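# Seat a loose steel cup onto the empty fixture's plug

## Task

Take any one of the loose steel cups and lower it over the plug of the fixture that has no cup, pushing it fully down. Do not disturb the cups already sitting on the other fixtures. Release the cup once it is seated.

## Robot and tools

Robot: two six-joint arms, left_arm and right_arm, each with a parallel gripper. Joint order per arm, used everywhere (rows, result lists): waist, shoulder, elbow, wrist pitch, wrist yaw, wrist roll. Stated joint ranges in radians: waist -2.618 to 3.054, shoulder 0.000 to 3.142, elbow 0.000 to 3.142, wrist pitch -1.571 to 1.571, wrist yaw -1.571 to 1.571, wrist roll -2.094 to 2.094. A real end stop may sit up to 0.036 rad off the stated value.

Scene frame: origin on the tabletop midway between the arms, +x out across the table, +z up, left_arm on the +y side. The names left and right do not refer to image sides. Gripper fingers point along the gripper's own +z and spread along its y. The reported end_effector_position (metres) is the point between the pads, roughly 1 cm short of the fingertips; orientation is end_effector_quat_wxyz. Printed hand positions can be inaccurate, more so when reaching far.

The row: every motion argument is one flat list of 14 numbers covering both arms, even if one arm stays still: left_arm's 6 joint values then its opening, then right_arm's 6 joint values then its opening. Joint values are scaled in [-1, 1] and are offsets, not poses: they are measured from the joint angles at the start of the action (execute_actions) or from the last reported Joint positions (move). One unit equals 1.202 rad for the waist, 1.258 shoulder, 1.238 elbow, 2.073 wrist pitch, 2.022 for wrist yaw and wrist roll. The opening is absolute, not an offset: +1 fully open, -1 closed. Optionally 12 more numbers in 0 to 1 may follow: a stiffness multiplier per joint, left arm's six then right's six, which persists until changed.

execute_actions(actions): a list of up to 15 actions, run in sequence. Each action is a table of up to 15 rows; each row lasts one control step of 1/30 s, and if fewer than 15 rows are given the final one repeats to fill 15 steps. Offsets in every row of an action refer to the angles when that action began, not to the previous row. An empty list just returns the current state and images. If any action would push a joint more than 0.036 rad outside its range, that action is rejected for both arms; a malformed action, or a first action failing this check, rejects the whole call. A joint commanded beyond its true end is clipped there and the result may print "joint sent to its limit" (absence of that line proves nothing).

move(target, speed, blocking): target is one 14-number row as above, offsets from the latest reported Joint positions. All joints travel proportionally so they finish together, so the hand path is usually curved; duration is clamped between 0.5 and 10 s. speed (rad/s, 0.01 to 2, default 0.5) caps the fastest joint. Moves do not avoid obstacles or the other arm. Finger openings are applied at the start. blocking=false returns after 0.5 s while motion continues; then only wait or stop are accepted until an end is shown. The extra "move:" line reports the ending (done, off_target, moving, held, fault), limits=held or limits=none, and each arm's joint farthest from target.

wait(seconds): 0 to 10 s, arms hold their last command; a running move continues and the wait ends early when it finishes. stop(): brakes a running move (needs some distance); fingers keep moving. zoom_image(camera, region): camera is cam_high, cam_low, cam_left_wrist or cam_right_wrist; region [x0, y0, x1, y1] in pixels from the top-left, at most 504 by 504. Image sizes: cam_high and cam_low 504x504, wrist cameras 616x616. finished_scene(scene): give the current scene number; it ends the scene irreversibly and reports success.

Results: the state line lists each gripper's pose. Joint positions and Joint velocities give per-arm joints (rad, rad/s) plus finger-pad gap (m; 0.094 open). Joint targets show what joints are currently driven toward. grip_measured is the opening on the command scale; each gripper reads up to about 1 mm off consistently. Step readings list joint angles at some steps; HELD marks a step where that arm was limited. "joint command not followed" means the clearance check altered targets. FAULT or OVER-TEMPERATURE FAULT means an arm was stopped; MOTOR HOT warns from 75 °C.

Motion limits: per step a joint's target stays within a lead of its measured angle (0.202 waist, 0.258 shoulder, 0.238 elbow, 0.573 wrist pitch, 0.522 yaw and roll, rad), and targets that would move the hand over 70 mm away are scaled back, so large changes take several actions. Unfinished motion may need recommanding. Zero offsets can let an arm sag; correct by commanding back to the desired angles.

Gripping: to hold, command an opening about 0.03 below grip_measured; smaller gaps grip lighter. Pads exert roughly 50 to 62 N, briefly more on contact.

Avoid: dropping or knocking anything off the table (task fails), bumping the seated cups, arms colliding or pressing each other, fast impacts and hard pushes, and long heavy holds that overheat motors. Random tugs on held parts or pushes on loose ones may occur.

Each tool is called after "Call:" as name([rows], argument=value, ...), one row to a line, values as JSON.

## Session

I'll start by looking at the scene.

Call:
execute_actions(actions=[])

Scene clock: 0.00 s.
left_arm: end_effector_position=(+0.3510, +0.3506, +0.1818) grip_measured=+1.000 end_effector_quat_wxyz=(+0.063, -0.511, +0.856, +0.048) | right_arm: end_effector_position=(+0.3295, -0.1778, +0.2375) grip_measured=+1.000 end_effector_quat_wxyz=(+0.391, +0.559, +0.655, +0.325)
Joint names: [waist, shoulder, elbow, wrist pitch, wrist yaw, wrist roll]
Joint positions: left_arm=[-0.014  1.878  1.868 -1.501 -0.148 -1.068  0.094] | right_arm=[ 0.893  1.409  1.118 -0.361  0.647  1.831  0.094]
Joint velocities: left_arm=[-0.002 -0.002 -0.002  0.037 -0.007 -0.066  0.   ] | right_arm=[ 0.002  0.007 -0.012 -0.022 -0.007 -0.007  0.   ]
Joint targets: left_arm=[-0.014 1.873 1.873 -1.502 -0.155 -1.069] | right_arm=[0.893 1.401 1.127 -0.368 0.657 1.826]
Joint stiffness scale: left_arm=[1. 1. 1. 1. 1. 1.] | right_arm=[1. 1. 1. 1. 1. 1.]

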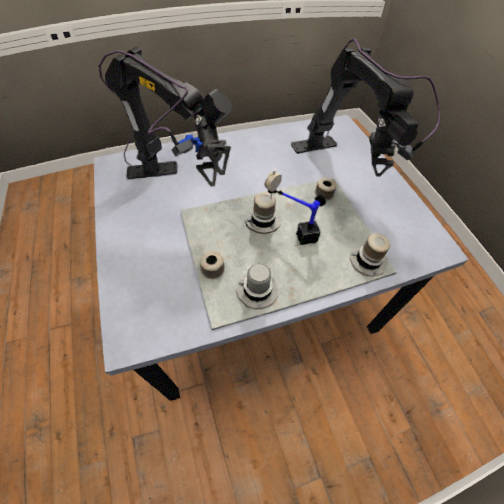

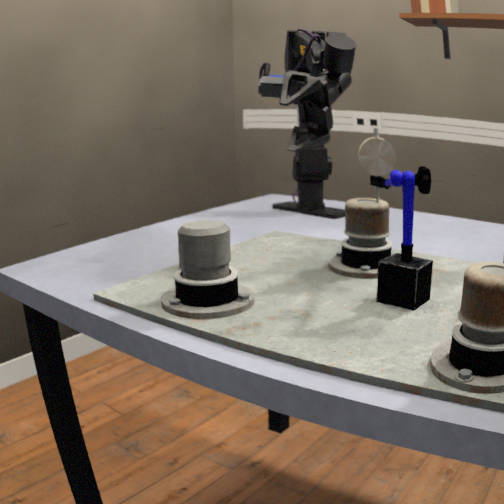

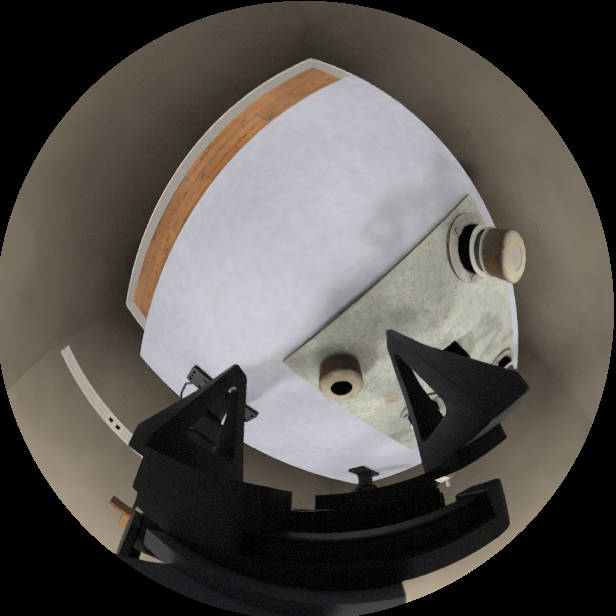

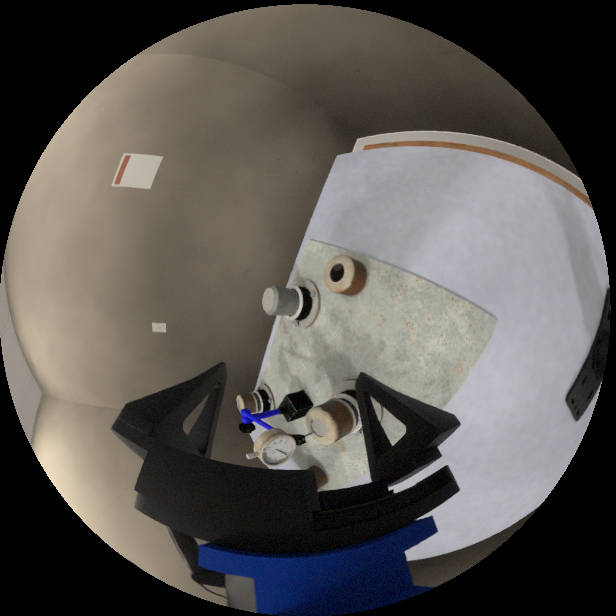

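Call:
zoom_image(camera="cam_high", region=[170, 150, 410, 330])

Call:
zoom_image(camera="cam_right_wrist", region=[230, 230, 430, 400])

Call:
zoom_image(camera="cam_low", region=[130, 130, 504, 420])

Region (170, 150, 410, 330) of cam_high's 504x504 image, scaled by 2.100, with more detail than that image has; it fills the top 378 rows of this view, and the rest is white.

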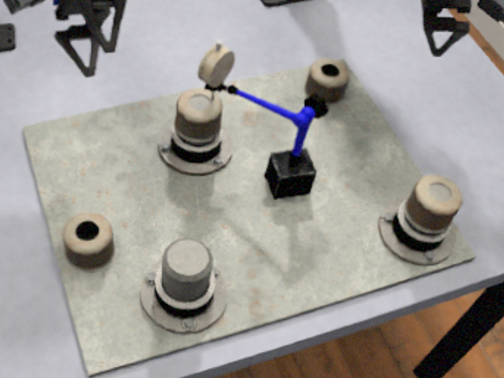

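Region (230, 230, 430, 400) of cam_right_wrist's 616x616 image, scaled by 2.520, with more detail than that image has; it fills the top 428 rows of this view, and the rest is white.

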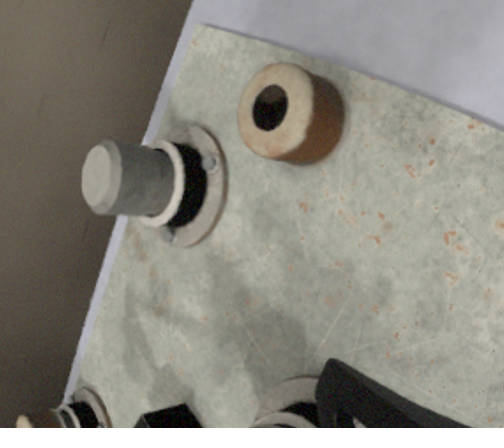

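Region (130, 130, 504, 420) of cam_low's 504x504 image, scaled by 1.348, with more detail than that image has; it fills the top 391 rows of this view, and the rest is white.

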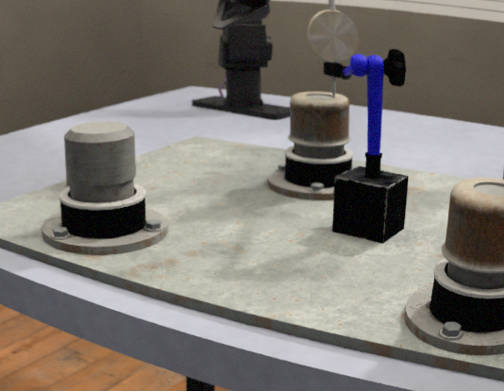

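Call:
move(target=[0, -0.004, 0.004, 0, -0.003, 0, 1, -0.406, -0.0246, -0.3433, 0.2152, -0.32, -0.9055, 1], speed=1.1)

Scene clock: 122.63 s.
left_arm: end_effector_position=(+0.3510, +0.3506, +0.1818) grip_measured=+1.000 end_effector_quat_wxyz=(+0.063, -0.511, +0.856, +0.048) | right_arm: end_effector_position=(+0.3535, -0.2654, +0.1177) grip_measured=+1.000 end_effector_quat_wxyz=(+0.447, -0.113, +0.886, +0.055)
Joint names: [waist, shoulder, elbow, wrist pitch, wrist yaw, wrist roll]
Joint positions: left_arm=[-0.014  1.878  1.868 -1.501 -0.148 -1.068  0.094] | right_arm=[0.413 1.409 0.701 0.071 0.014 0.006 0.094]
Joint velocities: left_arm=[-0.002  0.002 -0.007  0.022  0.007  0.037  0.   ] | right_arm=[-0.022 -0.002 -0.002 -0.081 -0.037 -0.095  0.   ]
Joint targets: left_arm=[-0.014 1.872 1.872 -1.501 -0.154 -1.068] | right_arm=[0.405 1.378 0.693 0.085 0.000 0.000]
Joint stiffness scale: left_arm=[1. 1. 1. 1. 1. 1.] | right_arm=[1. 1. 1. 1. 1. 1.]
move: off_target (right_arm); limits=none; left_arm: farthest joint: the wrist yaw, 0.006 radians from its target (0.006 radians at the start); right_arm: farthest joint: the shoulder, 0.031 radians from its target (0.031 radians at the start)

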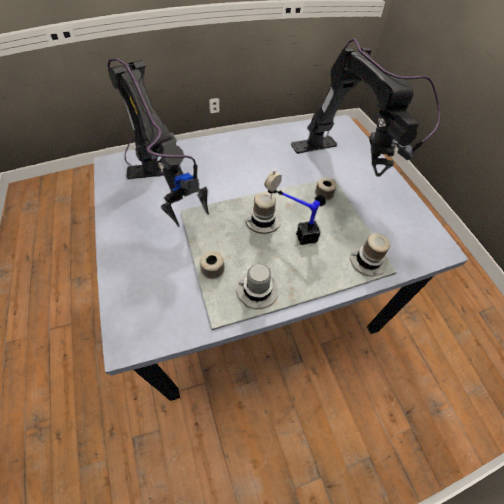

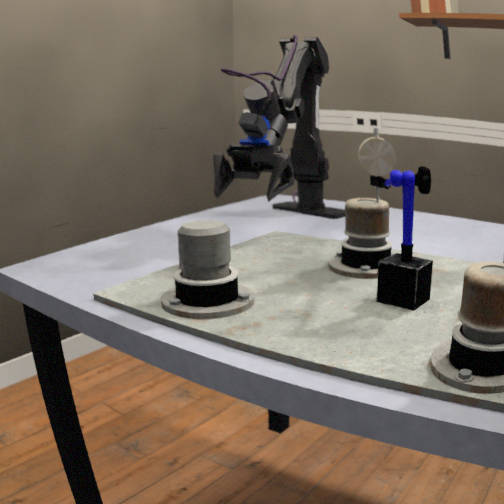

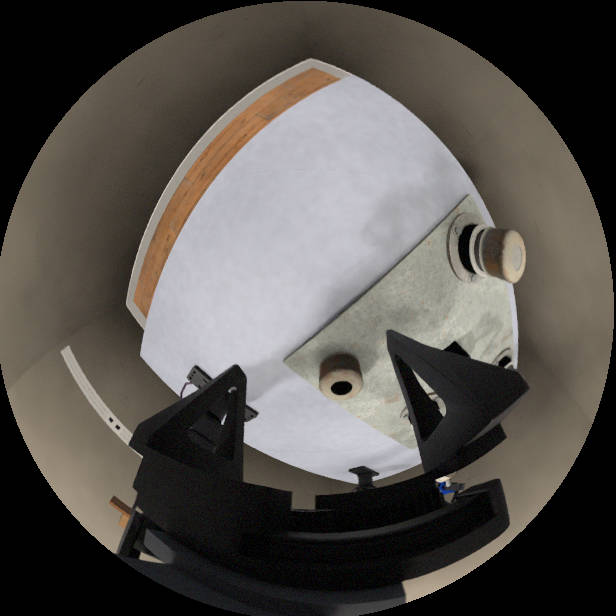

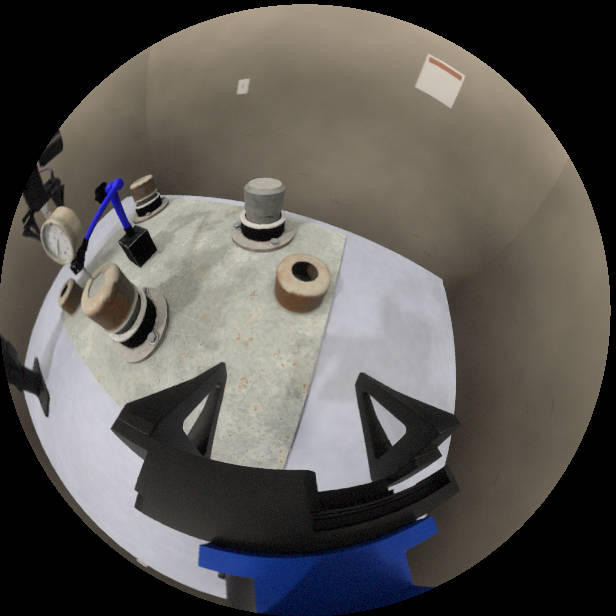

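Call:
zoom_image(camera="cam_high", region=[120, 150, 300, 330])

Call:
zoom_image(camera="cam_right_wrist", region=[180, 160, 420, 400])

Region (120, 150, 300, 330) of cam_high's 504x504 image, scaled by 2.800, with more detail than that image has.

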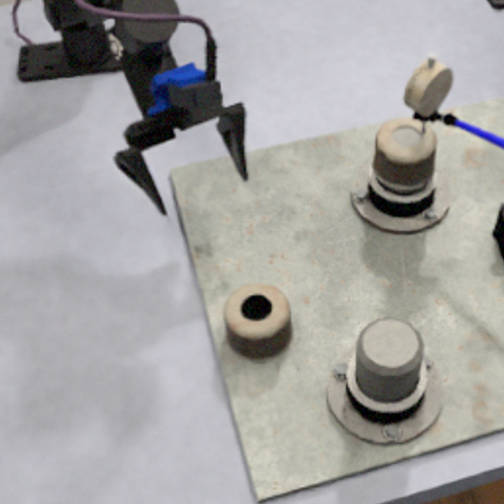

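Region (180, 160, 420, 400) of cam_right_wrist's 616x616 image, scaled by 2.100, with more detail than that image has.

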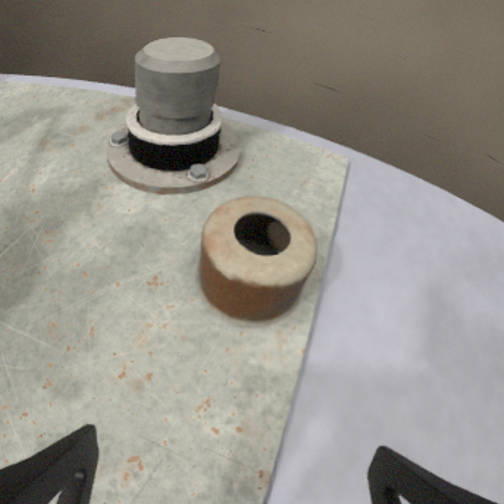

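Call:
move(target=[0, -0.004, 0.004, 0, -0.003, 0, 1, -0.0208, 0.2806, -0.059, 0.2991, -0.0138, -0.006, 1], speed=0.6)

Scene clock: 195.93 s.
left_arm: end_effector_position=(+0.3510, +0.3506, +0.1818) grip_measured=+1.000 end_effector_quat_wxyz=(+0.063, -0.511, +0.856, +0.048) | right_arm: end_effector_position=(+0.4050, -0.2560, +0.0795) grip_measured=+1.000 end_effector_quat_wxyz=(+0.532, -0.106, +0.837, +0.068)
Joint names: [waist, shoulder, elbow, wrist pitch, wrist yaw, wrist roll]
Joint positions: left_arm=[-0.014  1.878  1.868 -1.501 -0.148 -1.068  0.094] | right_arm=[ 0.398  1.752  0.638  0.677 -0.001 -0.     0.094]
Joint velocities: left_arm=[0.007 0.012 0.017 0.022 0.022 0.066 0.   ] | right_arm=[-0.002 -0.002 -0.007  0.037  0.007  0.125  0.   ]
Joint targets: left_arm=[-0.014 1.872 1.872 -1.501 -0.154 -1.068] | right_arm=[0.389 1.762 0.628 0.691 -0.014 -0.006]
Joint stiffness scale: left_arm=[1. 1. 1. 1. 1. 1.] | right_arm=[1. 1. 1. 1. 1. 1.]
move: done; limits=none; left_arm: farthest joint: the wrist yaw, 0.006 radians from its target (0.006 radians at the start); right_arm: farthest joint: the wrist pitch, 0.014 radians from its target (0.620 radians at the start)

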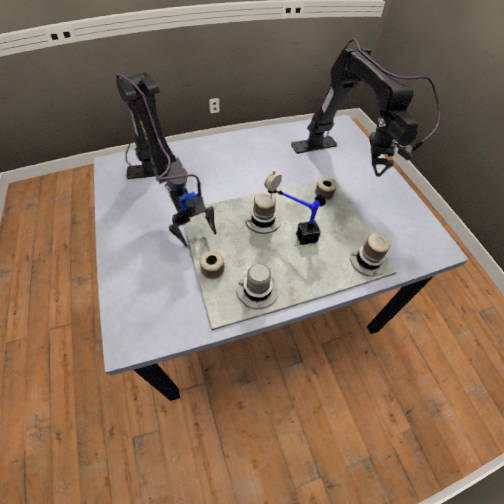

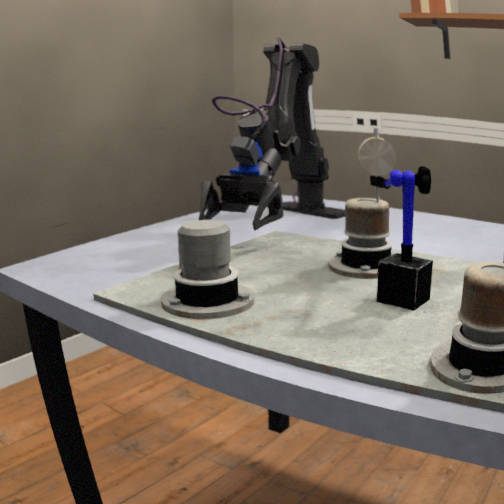

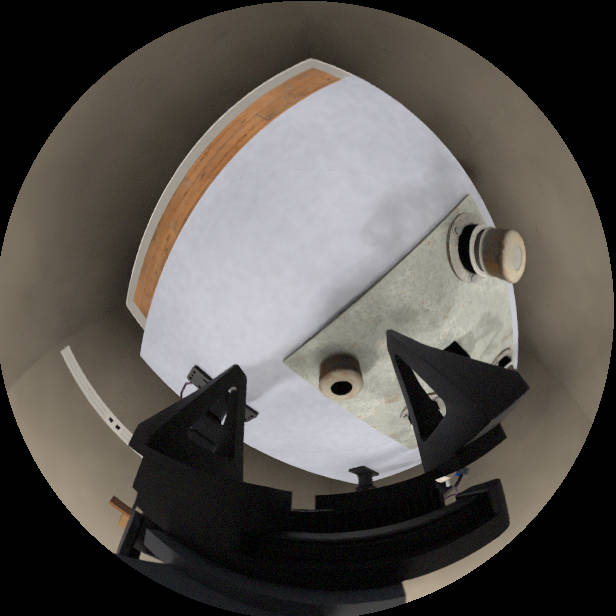

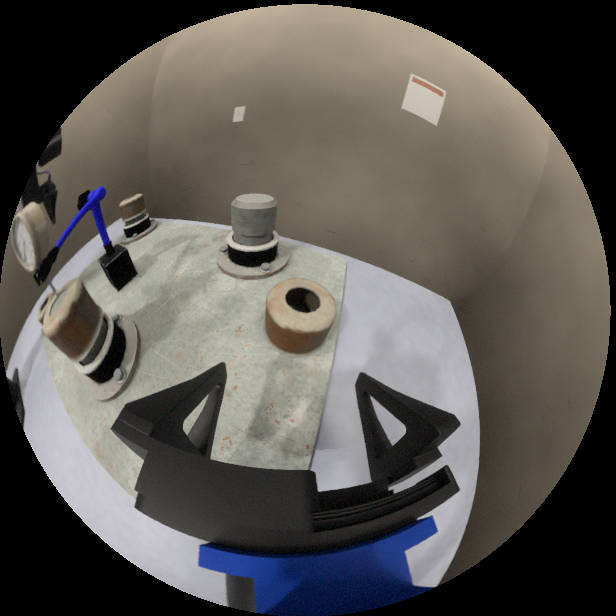

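Call:
zoom_image(camera="cam_right_wrist", region=[190, 250, 400, 460])

Call:
zoom_image(camera="cam_high", region=[150, 180, 270, 300])

Region (190, 250, 400, 460) of cam_right_wrist's 616x616 image, scaled by 2.400, with more detail than that image has.

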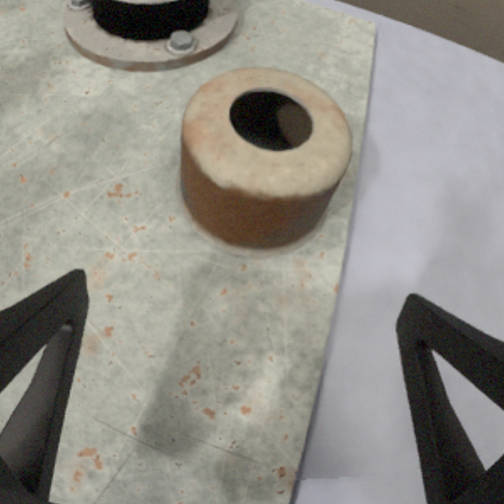

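Region (150, 180, 270, 300) of cam_high's 504x504 image, scaled by 4.200, with more detail than that image has.

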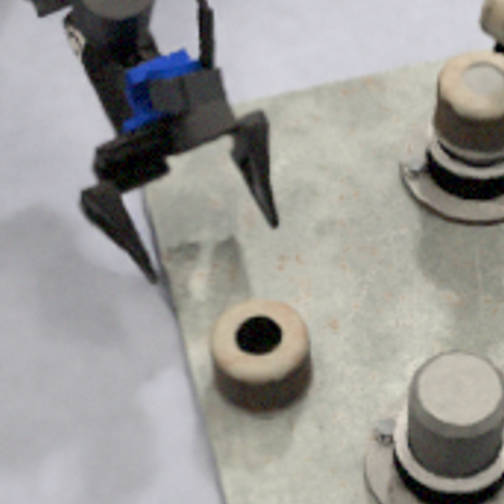

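Call:
move(target=[0, -0.004, 0.004, 0, -0.003, 0, 1, -0.0125, 0.3056, 0.2771, 0.0289, 0, 0, 1], speed=0.35)

Scene clock: 233.87 s.
left_arm: end_effector_position=(+0.3510, +0.3506, +0.1818) grip_measured=+1.000 end_effector_quat_wxyz=(+0.063, -0.511, +0.856, +0.048) | right_arm: end_effector_position=(+0.4835, -0.2392, +0.0359) grip_measured=+1.000 end_effector_quat_wxyz=(+0.532, -0.104, +0.838, +0.066)
Joint names: [waist, shoulder, elbow, wrist pitch, wrist yaw, wrist roll]
Joint positions: left_arm=[-0.014  1.878  1.868 -1.501 -0.148 -1.068  0.094] | right_arm=[ 0.391  2.123  0.956  0.727 -0.001  0.001  0.094]
Joint velocities: left_arm=[-0.007  0.002 -0.007  0.007 -0.007 -0.081  0.   ] | right_arm=[-0.002  0.007  0.017 -0.051  0.007 -0.007  0.   ]
Joint targets: left_arm=[-0.014 1.872 1.872 -1.501 -0.154 -1.068] | right_arm=[0.382 2.136 0.980 0.736 -0.001 -0.000]
Joint stiffness scale: left_arm=[1. 1. 1. 1. 1. 1.] | right_arm=[1. 1. 1. 1. 1. 1.]
move: off_target (right_arm); limits=none; left_arm: farthest joint: the wrist yaw, 0.006 radians from its target (0.006 radians at the start); right_arm: farthest joint: the elbow, 0.025 radians from its target (0.343 radians at the start)

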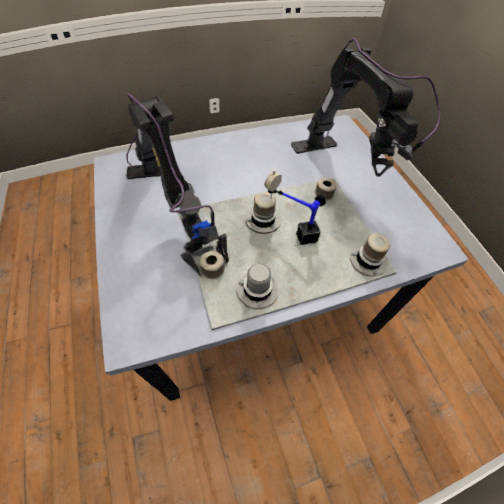

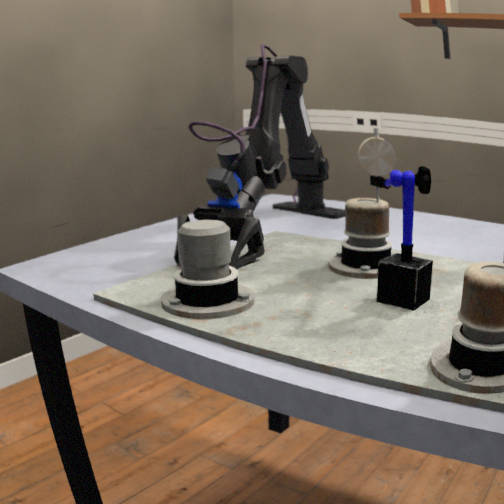

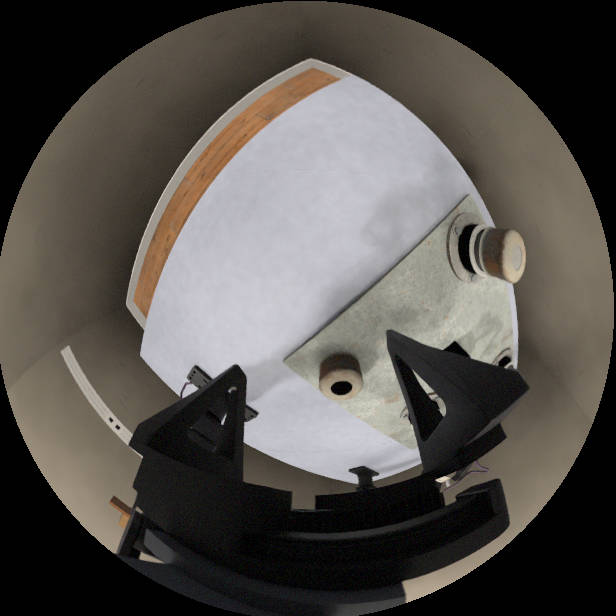

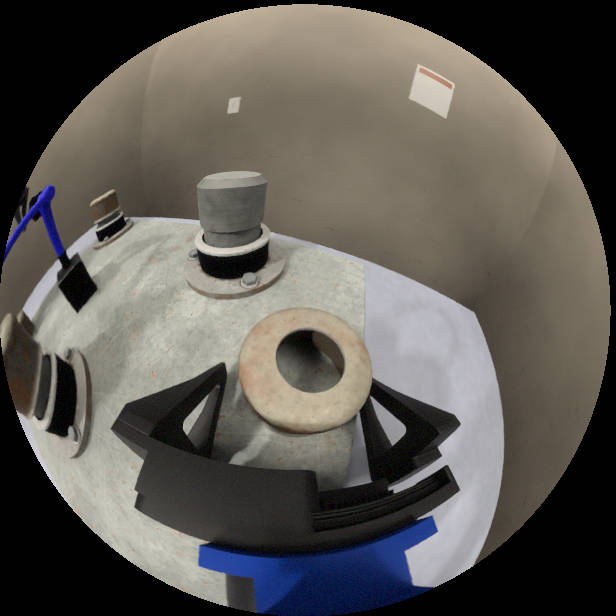

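Call:
zoom_image(camera="cam_right_wrist", region=[180, 280, 420, 500])

Call:
zoom_image(camera="cam_high", region=[165, 210, 265, 310])

Call:
zoom_image(camera="cam_low", region=[150, 160, 300, 310])

Region (180, 280, 420, 500) of cam_right_wrist's 616x616 image, scaled by 2.100, with more detail than that image has; it fills the top 462 rows of this view, and the rest is white.

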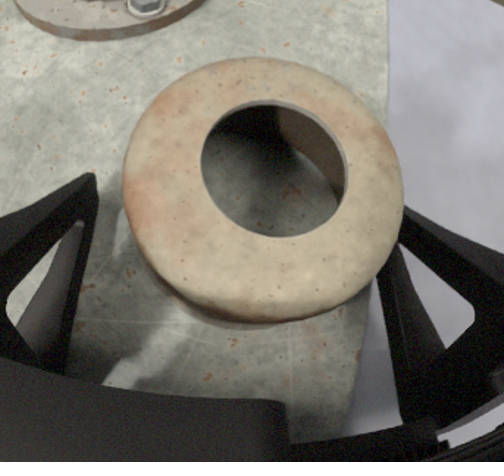

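Region (165, 210, 265, 310) of cam_high's 504x504 image, scaled by 5.040, with more detail than that image has.

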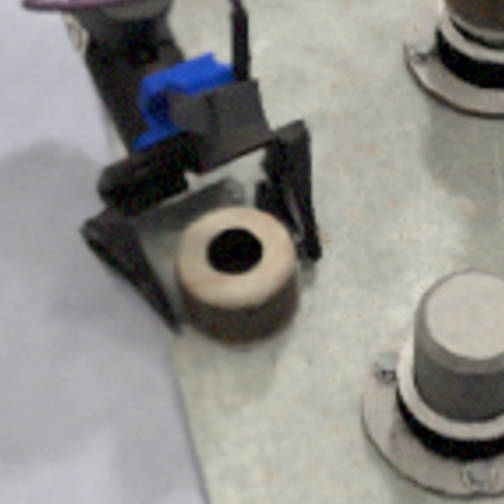

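Region (150, 160, 300, 310) of cam_low's 504x504 image, scaled by 3.360, with more detail than that image has.

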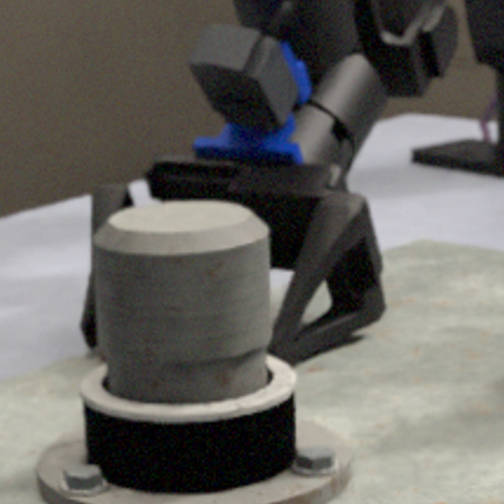

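Call:
execute_actions([
  [[0,-0.004,0.004,0,-0.003,0,1,0,0,0.0097,0.0024,0,0,0.97],[0,-0.004,0.004,0,-0.003,0,1,0,0,0.0097,0.0024,0,0,0.94],[0,-0.004,0.004,0,-0.003,0,1,0,0,0.0097,0.0024,0,0,0.91],[0,-0.004,0.004,0,-0.003,0,1,0,0,0.0097,0.0024,0,0,0.88],[0,-0.004,0.004,0,-0.003,0,1,0,0,0.0097,0.0024,0,0,0.85],[0,-0.004,0.004,0,-0.003,0,1,0,0,0.0097,0.0024,0,0,0.82],[0,-0.004,0.004,0,-0.003,0,1,0,0,0.0097,0.0024,0,0,0.80],[0,-0.004,0.004,0,-0.003,0,1,0,0,0.0097,0.0024,0,0,0.78],[0,-0.004,0.004,0,-0.003,0,1,0,0,0.0097,0.0024,0,0,0.76],[0,-0.004,0.004,0,-0.003,0,1,0,0,0.0097,0.0024,0,0,0.75]],
])

Scene clock: 270.03 s.
left_arm: end_effector_position=(+0.3510, +0.3506, +0.1818) grip_measured=+1.000 end_effector_quat_wxyz=(+0.063, -0.511, +0.856, +0.048) | right_arm: end_effector_position=(+0.4835, -0.2392, +0.0359) grip_measured=+0.752 end_effector_quat_wxyz=(+0.532, -0.104, +0.838, +0.066)
Joint names: [waist, shoulder, elbow, wrist pitch, wrist yaw, wrist roll]
Joint positions: left_arm=[-0.014  1.878  1.868 -1.501 -0.148 -1.068  0.094] | right_arm=[ 0.391  2.123  0.956  0.727 -0.001  0.001  0.082]
Joint velocities: left_arm=[-0.002 -0.012  0.002  0.081 -0.007 -0.022  0.   ] | right_arm=[-0.002 -0.002 -0.007 -0.022  0.051 -0.007  0.   ]
Joint targets: left_arm=[-0.014 1.872 1.872 -1.501 -0.154 -1.068] | right_arm=[0.391 2.123 0.968 0.732 -0.001 0.001]
Joint stiffness scale: left_arm=[1. 1. 1. 1. 1. 1.] | right_arm=[1. 1. 1. 1. 1. 1.]
Step readings (joint positions):
0: left_arm=[-0.014 1.878 1.868 -1.501 -0.148 -1.068] | right_arm=[0.391 2.123 0.956 0.727 -0.001 0.001]
1: left_arm=[-0.014 1.878 1.868 -1.501 -0.148 -1.068] | right_arm=[0.391 2.123 0.956 0.727 -0.001 0.001]
2: left_arm=[-0.014 1.878 1.868 -1.501 -0.148 -1.068] | right_arm=[0.391 2.123 0.956 0.727 -0.001 0.001]
4: left_arm=[-0.014 1.878 1.868 -1.501 -0.148 -1.068] | right_arm=[0.391 2.123 0.956 0.727 -0.001 0.001]
8: left_arm=[-0.014 1.878 1.868 -1.501 -0.148 -1.068] | right_arm=[0.391 2.123 0.956 0.727 -0.001 0.001]
15: Joint positions above

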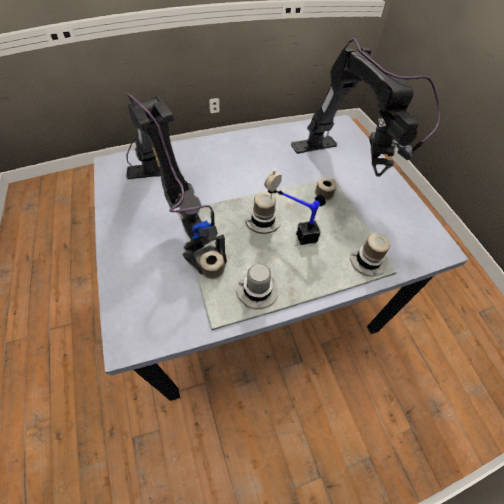

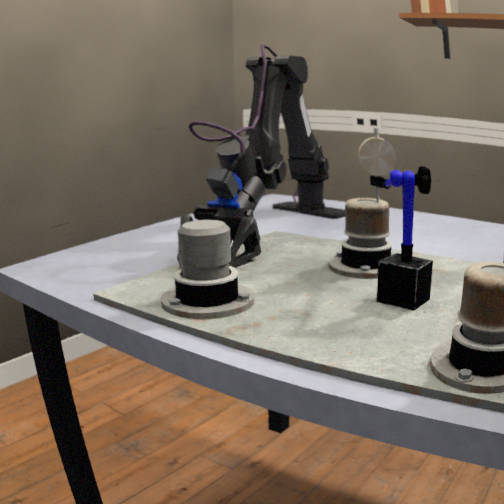

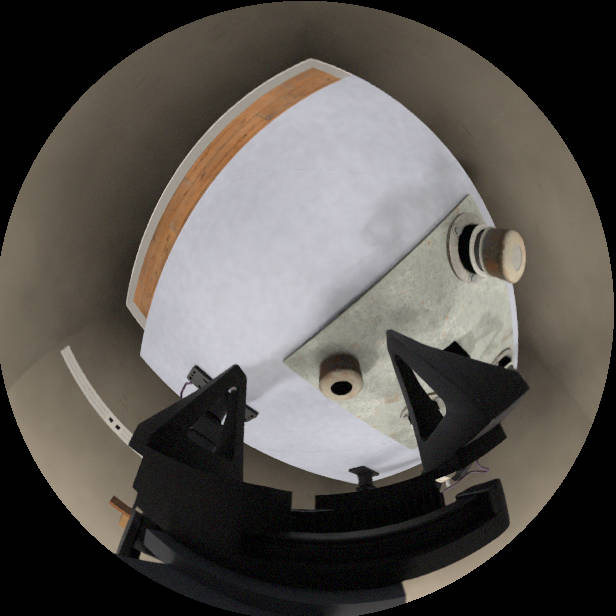

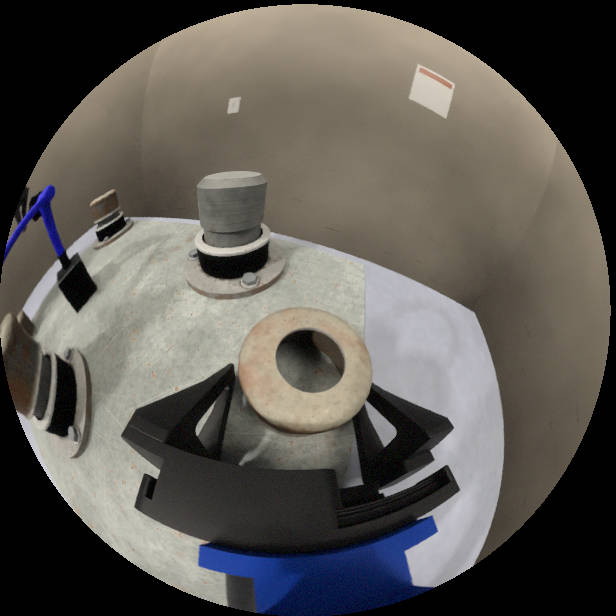

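Call:
zoom_image(camera="cam_right_wrist", region=[180, 280, 420, 500])

Call:
zoom_image(camera="cam_high", region=[165, 210, 265, 310])

Region (180, 280, 420, 500) of cam_right_wrist's 616x616 image, scaled by 2.100, with more detail than that image has; it fills the top 462 rows of this view, and the rest is white.

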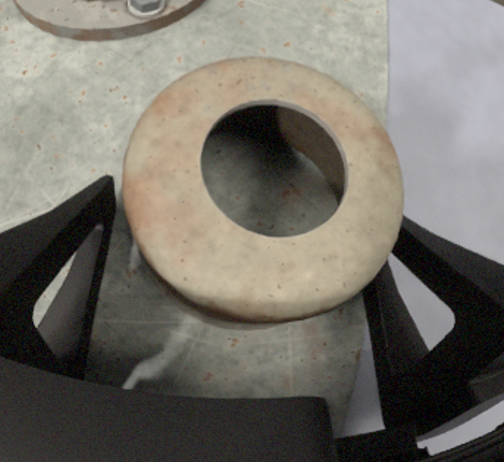

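Region (165, 210, 265, 310) of cam_high's 504x504 image, scaled by 5.040, with more detail than that image has.

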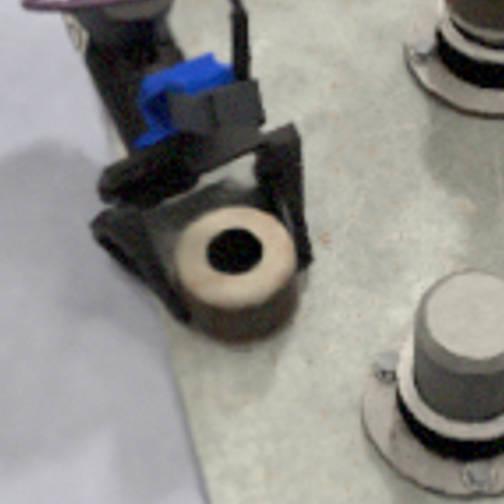

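Call:
execute_actions([
  [[0,-0.004,0.004,0,-0.003,0,1,0,0,0.0097,0.0024,0,0,0.73],[0,-0.004,0.004,0,-0.003,0,1,0,0,0.0097,0.0024,0,0,0.71],[0,-0.004,0.004,0,-0.003,0,1,0,0,0.0097,0.0024,0,0,0.69],[0,-0.004,0.004,0,-0.003,0,1,0,0,0.0097,0.0024,0,0,0.67],[0,-0.004,0.004,0,-0.003,0,1,0,0,0.0097,0.0024,0,0,0.655],[0,-0.004,0.004,0,-0.003,0,1,0,0,0.0097,0.0024,0,0,0.64],[0,-0.004,0.004,0,-0.003,0,1,0,0,0.0097,0.0024,0,0,0.625],[0,-0.004,0.004,0,-0.003,0,1,0,0,0.0097,0.0024,0,0,0.61],[0,-0.004,0.004,0,-0.003,0,1,0,0,0.0097,0.0024,0,0,0.60],[0,-0.004,0.004,0,-0.003,0,1,0,0,0.0097,0.0024,0,0,0.59],[0,-0.004,0.004,0,-0.003,0,1,0,0,0.0097,0.0024,0,0,0.58],[0,-0.004,0.004,0,-0.003,0,1,0,0,0.0097,0.0024,0,0,0.57],[0,-0.004,0.004,0,-0.003,0,1,0,0,0.0097,0.0024,0,0,0.56],[0,-0.004,0.004,0,-0.003,0,1,0,0,0.0097,0.0024,0,0,0.55],[0,-0.004,0.004,0,-0.003,0,1,0,0,0.0097,0.0024,0,0,0.54]],
])

Scene clock: 283.43 s.
left_arm: end_effector_position=(+0.3510, +0.3506, +0.1818) grip_measured=+1.000 end_effector_quat_wxyz=(+0.063, -0.511, +0.856, +0.048) | right_arm: end_effector_position=(+0.4837, -0.2398, +0.0359) grip_measured=+0.550 end_effector_quat_wxyz=(+0.532, -0.103, +0.838, +0.065)
Joint names: [waist, shoulder, elbow, wrist pitch, wrist yaw, wrist roll]
Joint positions: left_arm=[-0.014  1.878  1.868 -1.501 -0.148 -1.068  0.094] | right_arm=[0.391 2.123 0.956 0.727 0.002 0.001 0.073]
Joint velocities: left_arm=[-0.007  0.012 -0.002 -0.051 -0.11   0.037  0.   ] | right_arm=[ 0.002 -0.012  0.002  0.066  0.037 -0.051 -0.007]
Joint targets: left_arm=[-0.014 1.872 1.872 -1.501 -0.154 -1.068] | right_arm=[0.391 2.123 0.968 0.732 -0.001 0.001]
Joint stiffness scale: left_arm=[1. 1. 1. 1. 1. 1.] | right_arm=[1. 1. 1. 1. 1. 1.]
Step readings (joint positions):
0: left_arm=[-0.014 1.878 1.868 -1.501 -0.148 -1.068] | right_arm=[0.391 2.123 0.956 0.727 -0.001 0.001]
1: left_arm=[-0.014 1.878 1.868 -1.501 -0.148 -1.068] | right_arm=[0.391 2.123 0.956 0.727 -0.001 0.001]
2: left_arm=[-0.014 1.878 1.868 -1.501 -0.148 -1.068] | right_arm=[0.391 2.123 0.956 0.727 -0.001 0.001]
4: left_arm=[-0.014 1.878 1.868 -1.501 -0.148 -1.068] | right_arm=[0.391 2.123 0.956 0.727 -0.001 0.001]
8: left_arm=[-0.014 1.878 1.868 -1.501 -0.148 -1.068] | right_arm=[0.391 2.123 0.956 0.727 0.001 0.001]
15: Joint positions above

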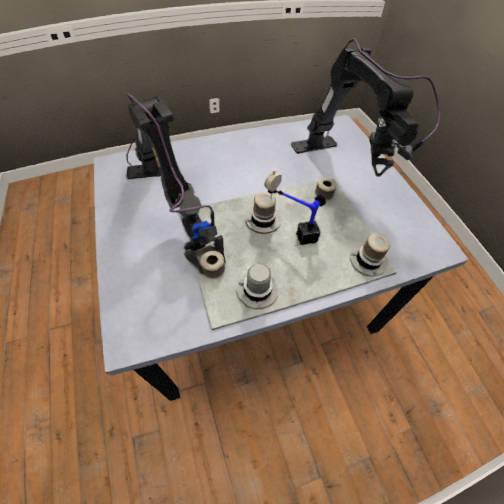

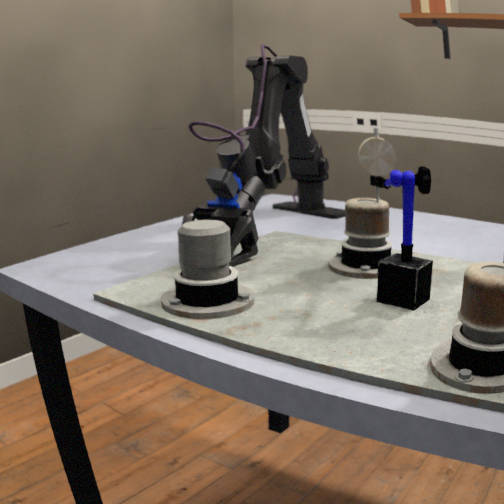

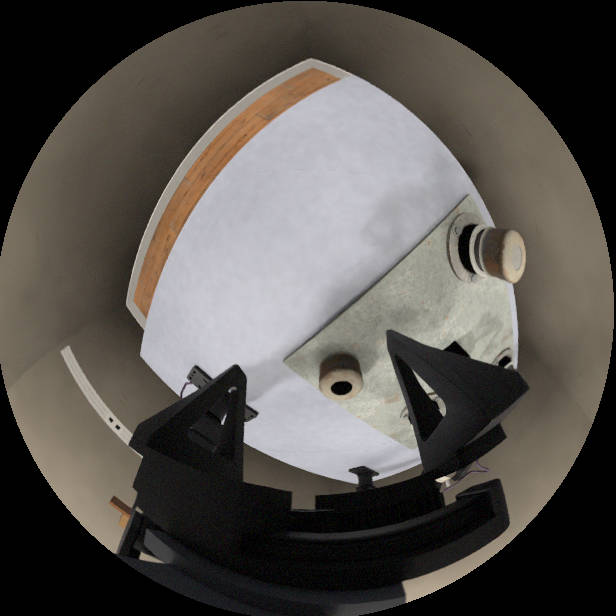

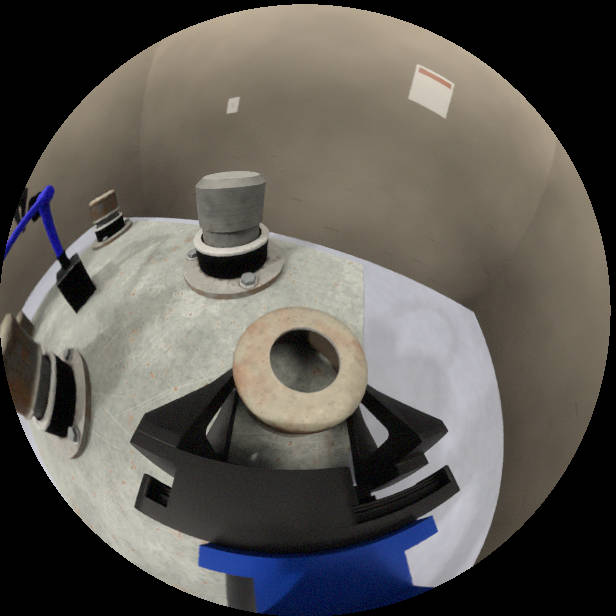

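Call:
execute_actions([
  [[0,-0.004,0.004,0,-0.003,0,1,0,0,0.0097,0.0024,0,0,0.53],[0,-0.004,0.004,0,-0.003,0,1,0,0,0.0097,0.0024,0,0,0.52],[0,-0.004,0.004,0,-0.003,0,1,0,0,0.0097,0.0024,0,0,0.51],[0,-0.004,0.004,0,-0.003,0,1,0,0,0.0097,0.0024,0,0,0.50],[0,-0.004,0.004,0,-0.003,0,1,0,0,0.0097,0.0024,0,0,0.49],[0,-0.004,0.004,0,-0.003,0,1,0,0,0.0097,0.0024,0,0,0.48],[0,-0.004,0.004,0,-0.003,0,1,0,0,0.0097,0.0024,0,0,0.47],[0,-0.004,0.004,0,-0.003,0,1,0,0,0.0097,0.0024,0,0,0.46],[0,-0.004,0.004,0,-0.003,0,1,0,0,0.0097,0.0024,0,0,0.45],[0,-0.004,0.004,0,-0.003,0,1,0,0,0.0097,0.0024,0,0,0.44]],
])

Scene clock: 289.77 s.
left_arm: end_effector_position=(+0.3510, +0.3506, +0.1818) grip_measured=+1.000 end_effector_quat_wxyz=(+0.063, -0.511, +0.856, +0.048) | right_arm: end_effector_position=(+0.4840, -0.2397, +0.0367) grip_measured=+0.511 end_effector_quat_wxyz=(+0.533, -0.104, +0.837, +0.065)
Joint names: [waist, shoulder, elbow, wrist pitch, wrist yaw, wrist roll]
Joint positions: left_arm=[-0.014  1.878  1.868 -1.501 -0.148 -1.068  0.094] | right_arm=[ 0.391  2.123  0.956  0.73   0.002 -0.002  0.071]
Joint velocities: left_arm=[ 0.002  0.007 -0.007 -0.007  0.007 -0.081  0.   ] | right_arm=[-0.007 -0.012 -0.032 -0.081  0.007 -0.066  0.001]
Joint targets: left_arm=[-0.014 1.872 1.872 -1.501 -0.154 -1.068] | right_arm=[0.391 2.123 0.968 0.732 0.002 0.001]
Joint stiffness scale: left_arm=[1. 1. 1. 1. 1. 1.] | right_arm=[1. 1. 1. 1. 1. 1.]
Step readings (joint positions):
0: left_arm=[-0.014 1.878 1.868 -1.501 -0.148 -1.068] | right_arm=[0.391 2.123 0.956 0.730 0.002 -0.001]
1: left_arm=[-0.014 1.878 1.868 -1.501 -0.148 -1.068] | right_arm=[0.391 2.123 0.956 0.730 0.002 -0.001]
2: left_arm=[-0.014 1.878 1.868 -1.501 -0.148 -1.068] | right_arm=[0.391 2.123 0.956 0.730 0.002 -0.002]
4: left_arm=[-0.014 1.878 1.868 -1.501 -0.148 -1.068] | right_arm=[0.391 2.123 0.956 0.730 0.002 -0.002]
8: left_arm=[-0.014 1.878 1.868 -1.501 -0.148 -1.068] | right_arm=[0.391 2.123 0.956 0.730 0.002 -0.002]
15: Joint positions above

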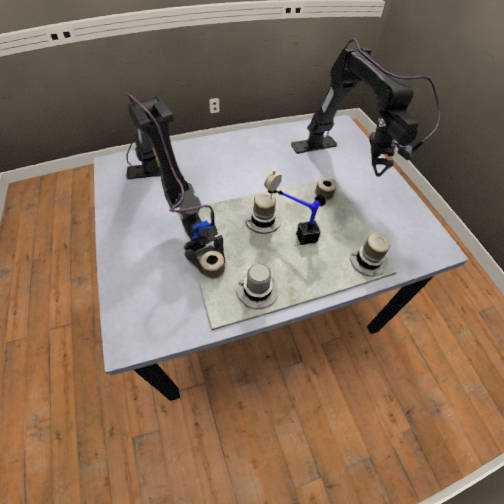

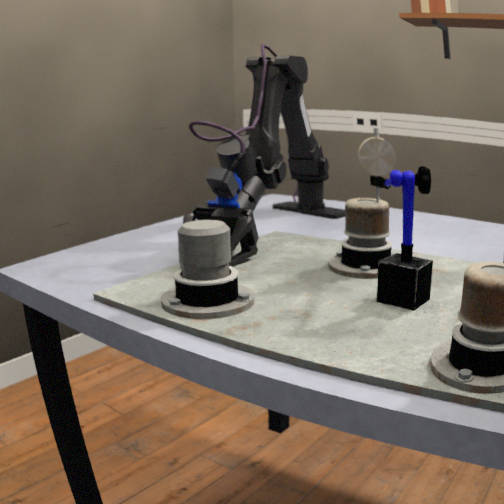

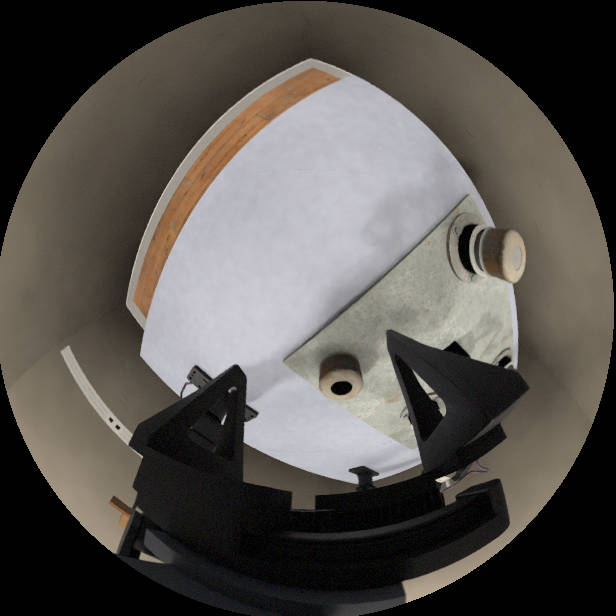

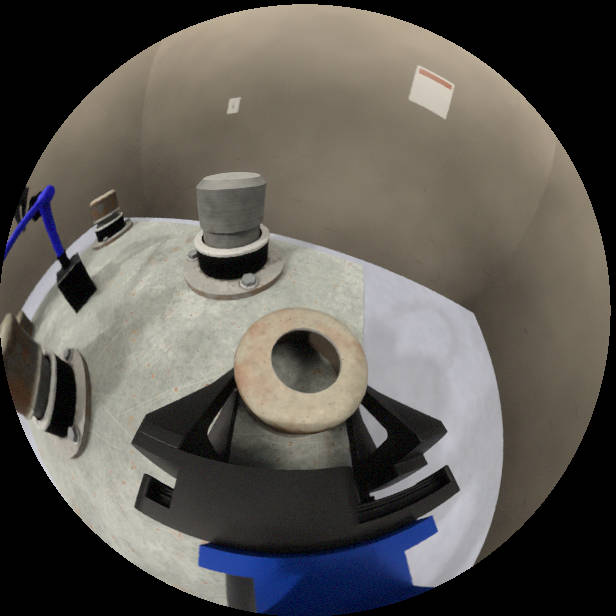

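Call:
execute_actions([
  [[0,-0.004,0.004,0,-0.003,0,1,0,-0.015,0.012,0.001,0,0,0.47],[0,-0.004,0.004,0,-0.003,0,1,0,-0.024,0.014,0.001,0,0,0.47],[0,-0.004,0.004,0,-0.003,0,1,0,-0.031,0.016,0.001,0,0,0.47],[0,-0.004,0.004,0,-0.003,0,1,0,-0.038,0.017,0,0,0,0.47],[0,-0.004,0.004,0,-0.003,0,1,0,-0.045,0.018,-0.002,0,0,0.47],[0,-0.004,0.004,0,-0.003,0,1,0,-0.052,0.019,-0.005,0,0,0.47],[0,-0.004,0.004,0,-0.003,0,1,0,-0.059,0.020,-0.009,0,0,0.47],[0,-0.004,0.004,0,-0.003,0,1,0,-0.066,0.021,-0.013,0,0,0.47],[0,-0.004,0.004,0,-0.003,0,1,0,-0.072,0.022,-0.017,0,0,0.47],[0,-0.004,0.004,0,-0.003,0,1,0,-0.078,0.023,-0.021,0,0,0.47],[0,-0.004,0.004,0,-0.003,0,1,0,-0.083,0.024,-0.025,0,0,0.47],[0,-0.004,0.004,0,-0.003,0,1,0,-0.087,0.025,-0.029,0,0,0.47],[0,-0.004,0.004,0,-0.003,0,1,0,-0.090,0.025,-0.032,0,0,0.47],[0,-0.004,0.004,0,-0.003,0,1,0,-0.092,0.025,-0.034,0,0,0.47],[0,-0.004,0.004,0,-0.003,0,1,0,-0.093,0.025,-0.035,0,0,0.47]],
])

Scene clock: 315.17 s.
left_arm: end_effector_position=(+0.3510, +0.3506, +0.1818) grip_measured=+1.000 end_effector_quat_wxyz=(+0.063, -0.511, +0.856, +0.048) | right_arm: end_effector_position=(+0.4801, -0.2406, +0.0534) grip_measured=+0.511 end_effector_quat_wxyz=(+0.527, -0.104, +0.841, +0.064)
Joint names: [waist, shoulder, elbow, wrist pitch, wrist yaw, wrist roll]
Joint positions: left_arm=[-0.014  1.878  1.868 -1.501 -0.148 -1.068  0.094] | right_arm=[ 0.391  2.052  0.956  0.644  0.002 -0.002  0.071]
Joint velocities: left_arm=[-0.007  0.012 -0.007  0.022 -0.051 -0.066  0.   ] | right_arm=[ 0.002 -0.149 -0.012 -0.125 -0.007 -0.066 -0.001]
Joint targets: left_arm=[-0.014 1.872 1.872 -1.501 -0.154 -1.068] | right_arm=[0.391 2.006 0.987 0.657 0.002 -0.001]
Joint stiffness scale: left_arm=[1. 1. 1. 1. 1. 1.] | right_arm=[1. 1. 1. 1. 1. 1.]
Step readings (joint positions):
0: left_arm=[-0.014 1.878 1.868 -1.501 -0.148 -1.068] | right_arm=[0.391 2.123 0.956 0.730 0.002 -0.002]
1: left_arm=[-0.014 1.878 1.868 -1.501 -0.148 -1.068] | right_arm=[0.391 2.123 0.956 0.730 0.002 -0.002]
2: left_arm=[-0.014 1.878 1.868 -1.501 -0.148 -1.068] | right_arm=[0.391 2.123 0.956 0.730 0.002 -0.002]
4: left_arm=[-0.014 1.878 1.868 -1.501 -0.148 -1.068] | right_arm=[0.391 2.121 0.956 0.729 0.002 -0.002]
8: left_arm=[-0.014 1.878 1.868 -1.501 -0.148 -1.068] | right_arm=[0.391 2.102 0.956 0.695 0.002 -0.002]
15: Joint positions above

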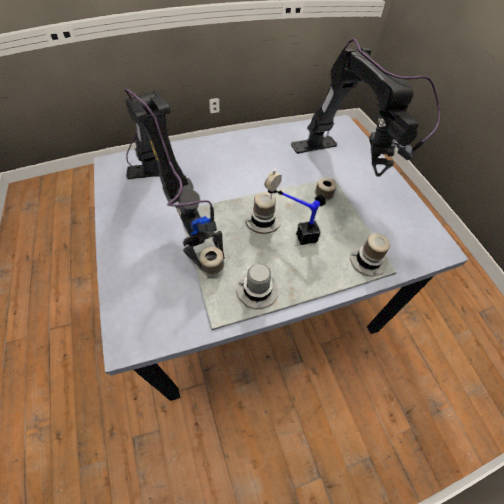

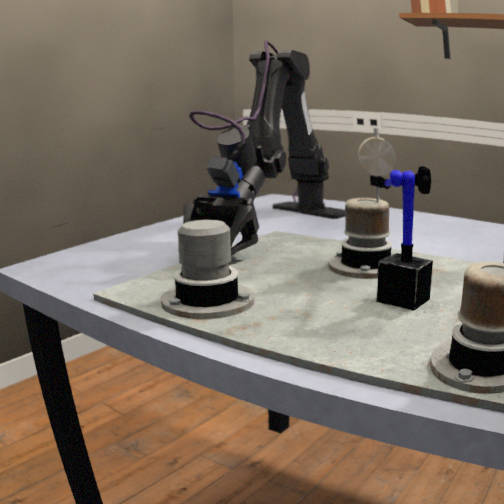

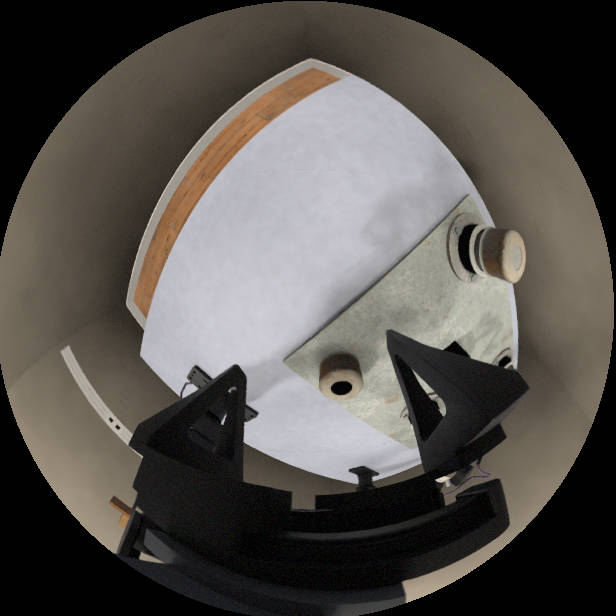

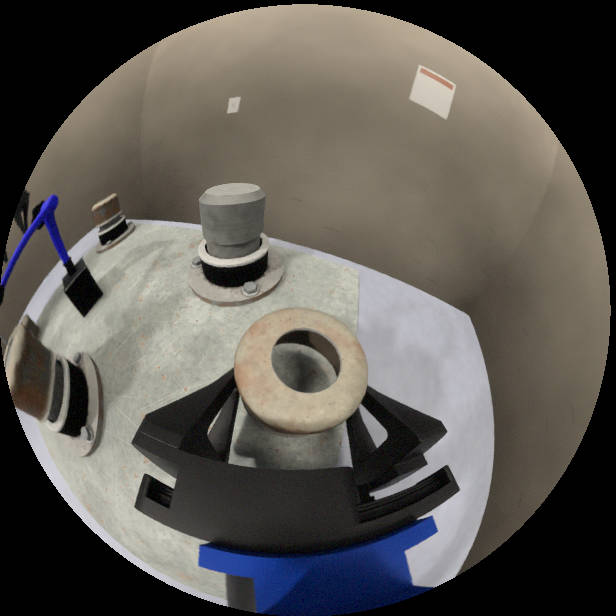

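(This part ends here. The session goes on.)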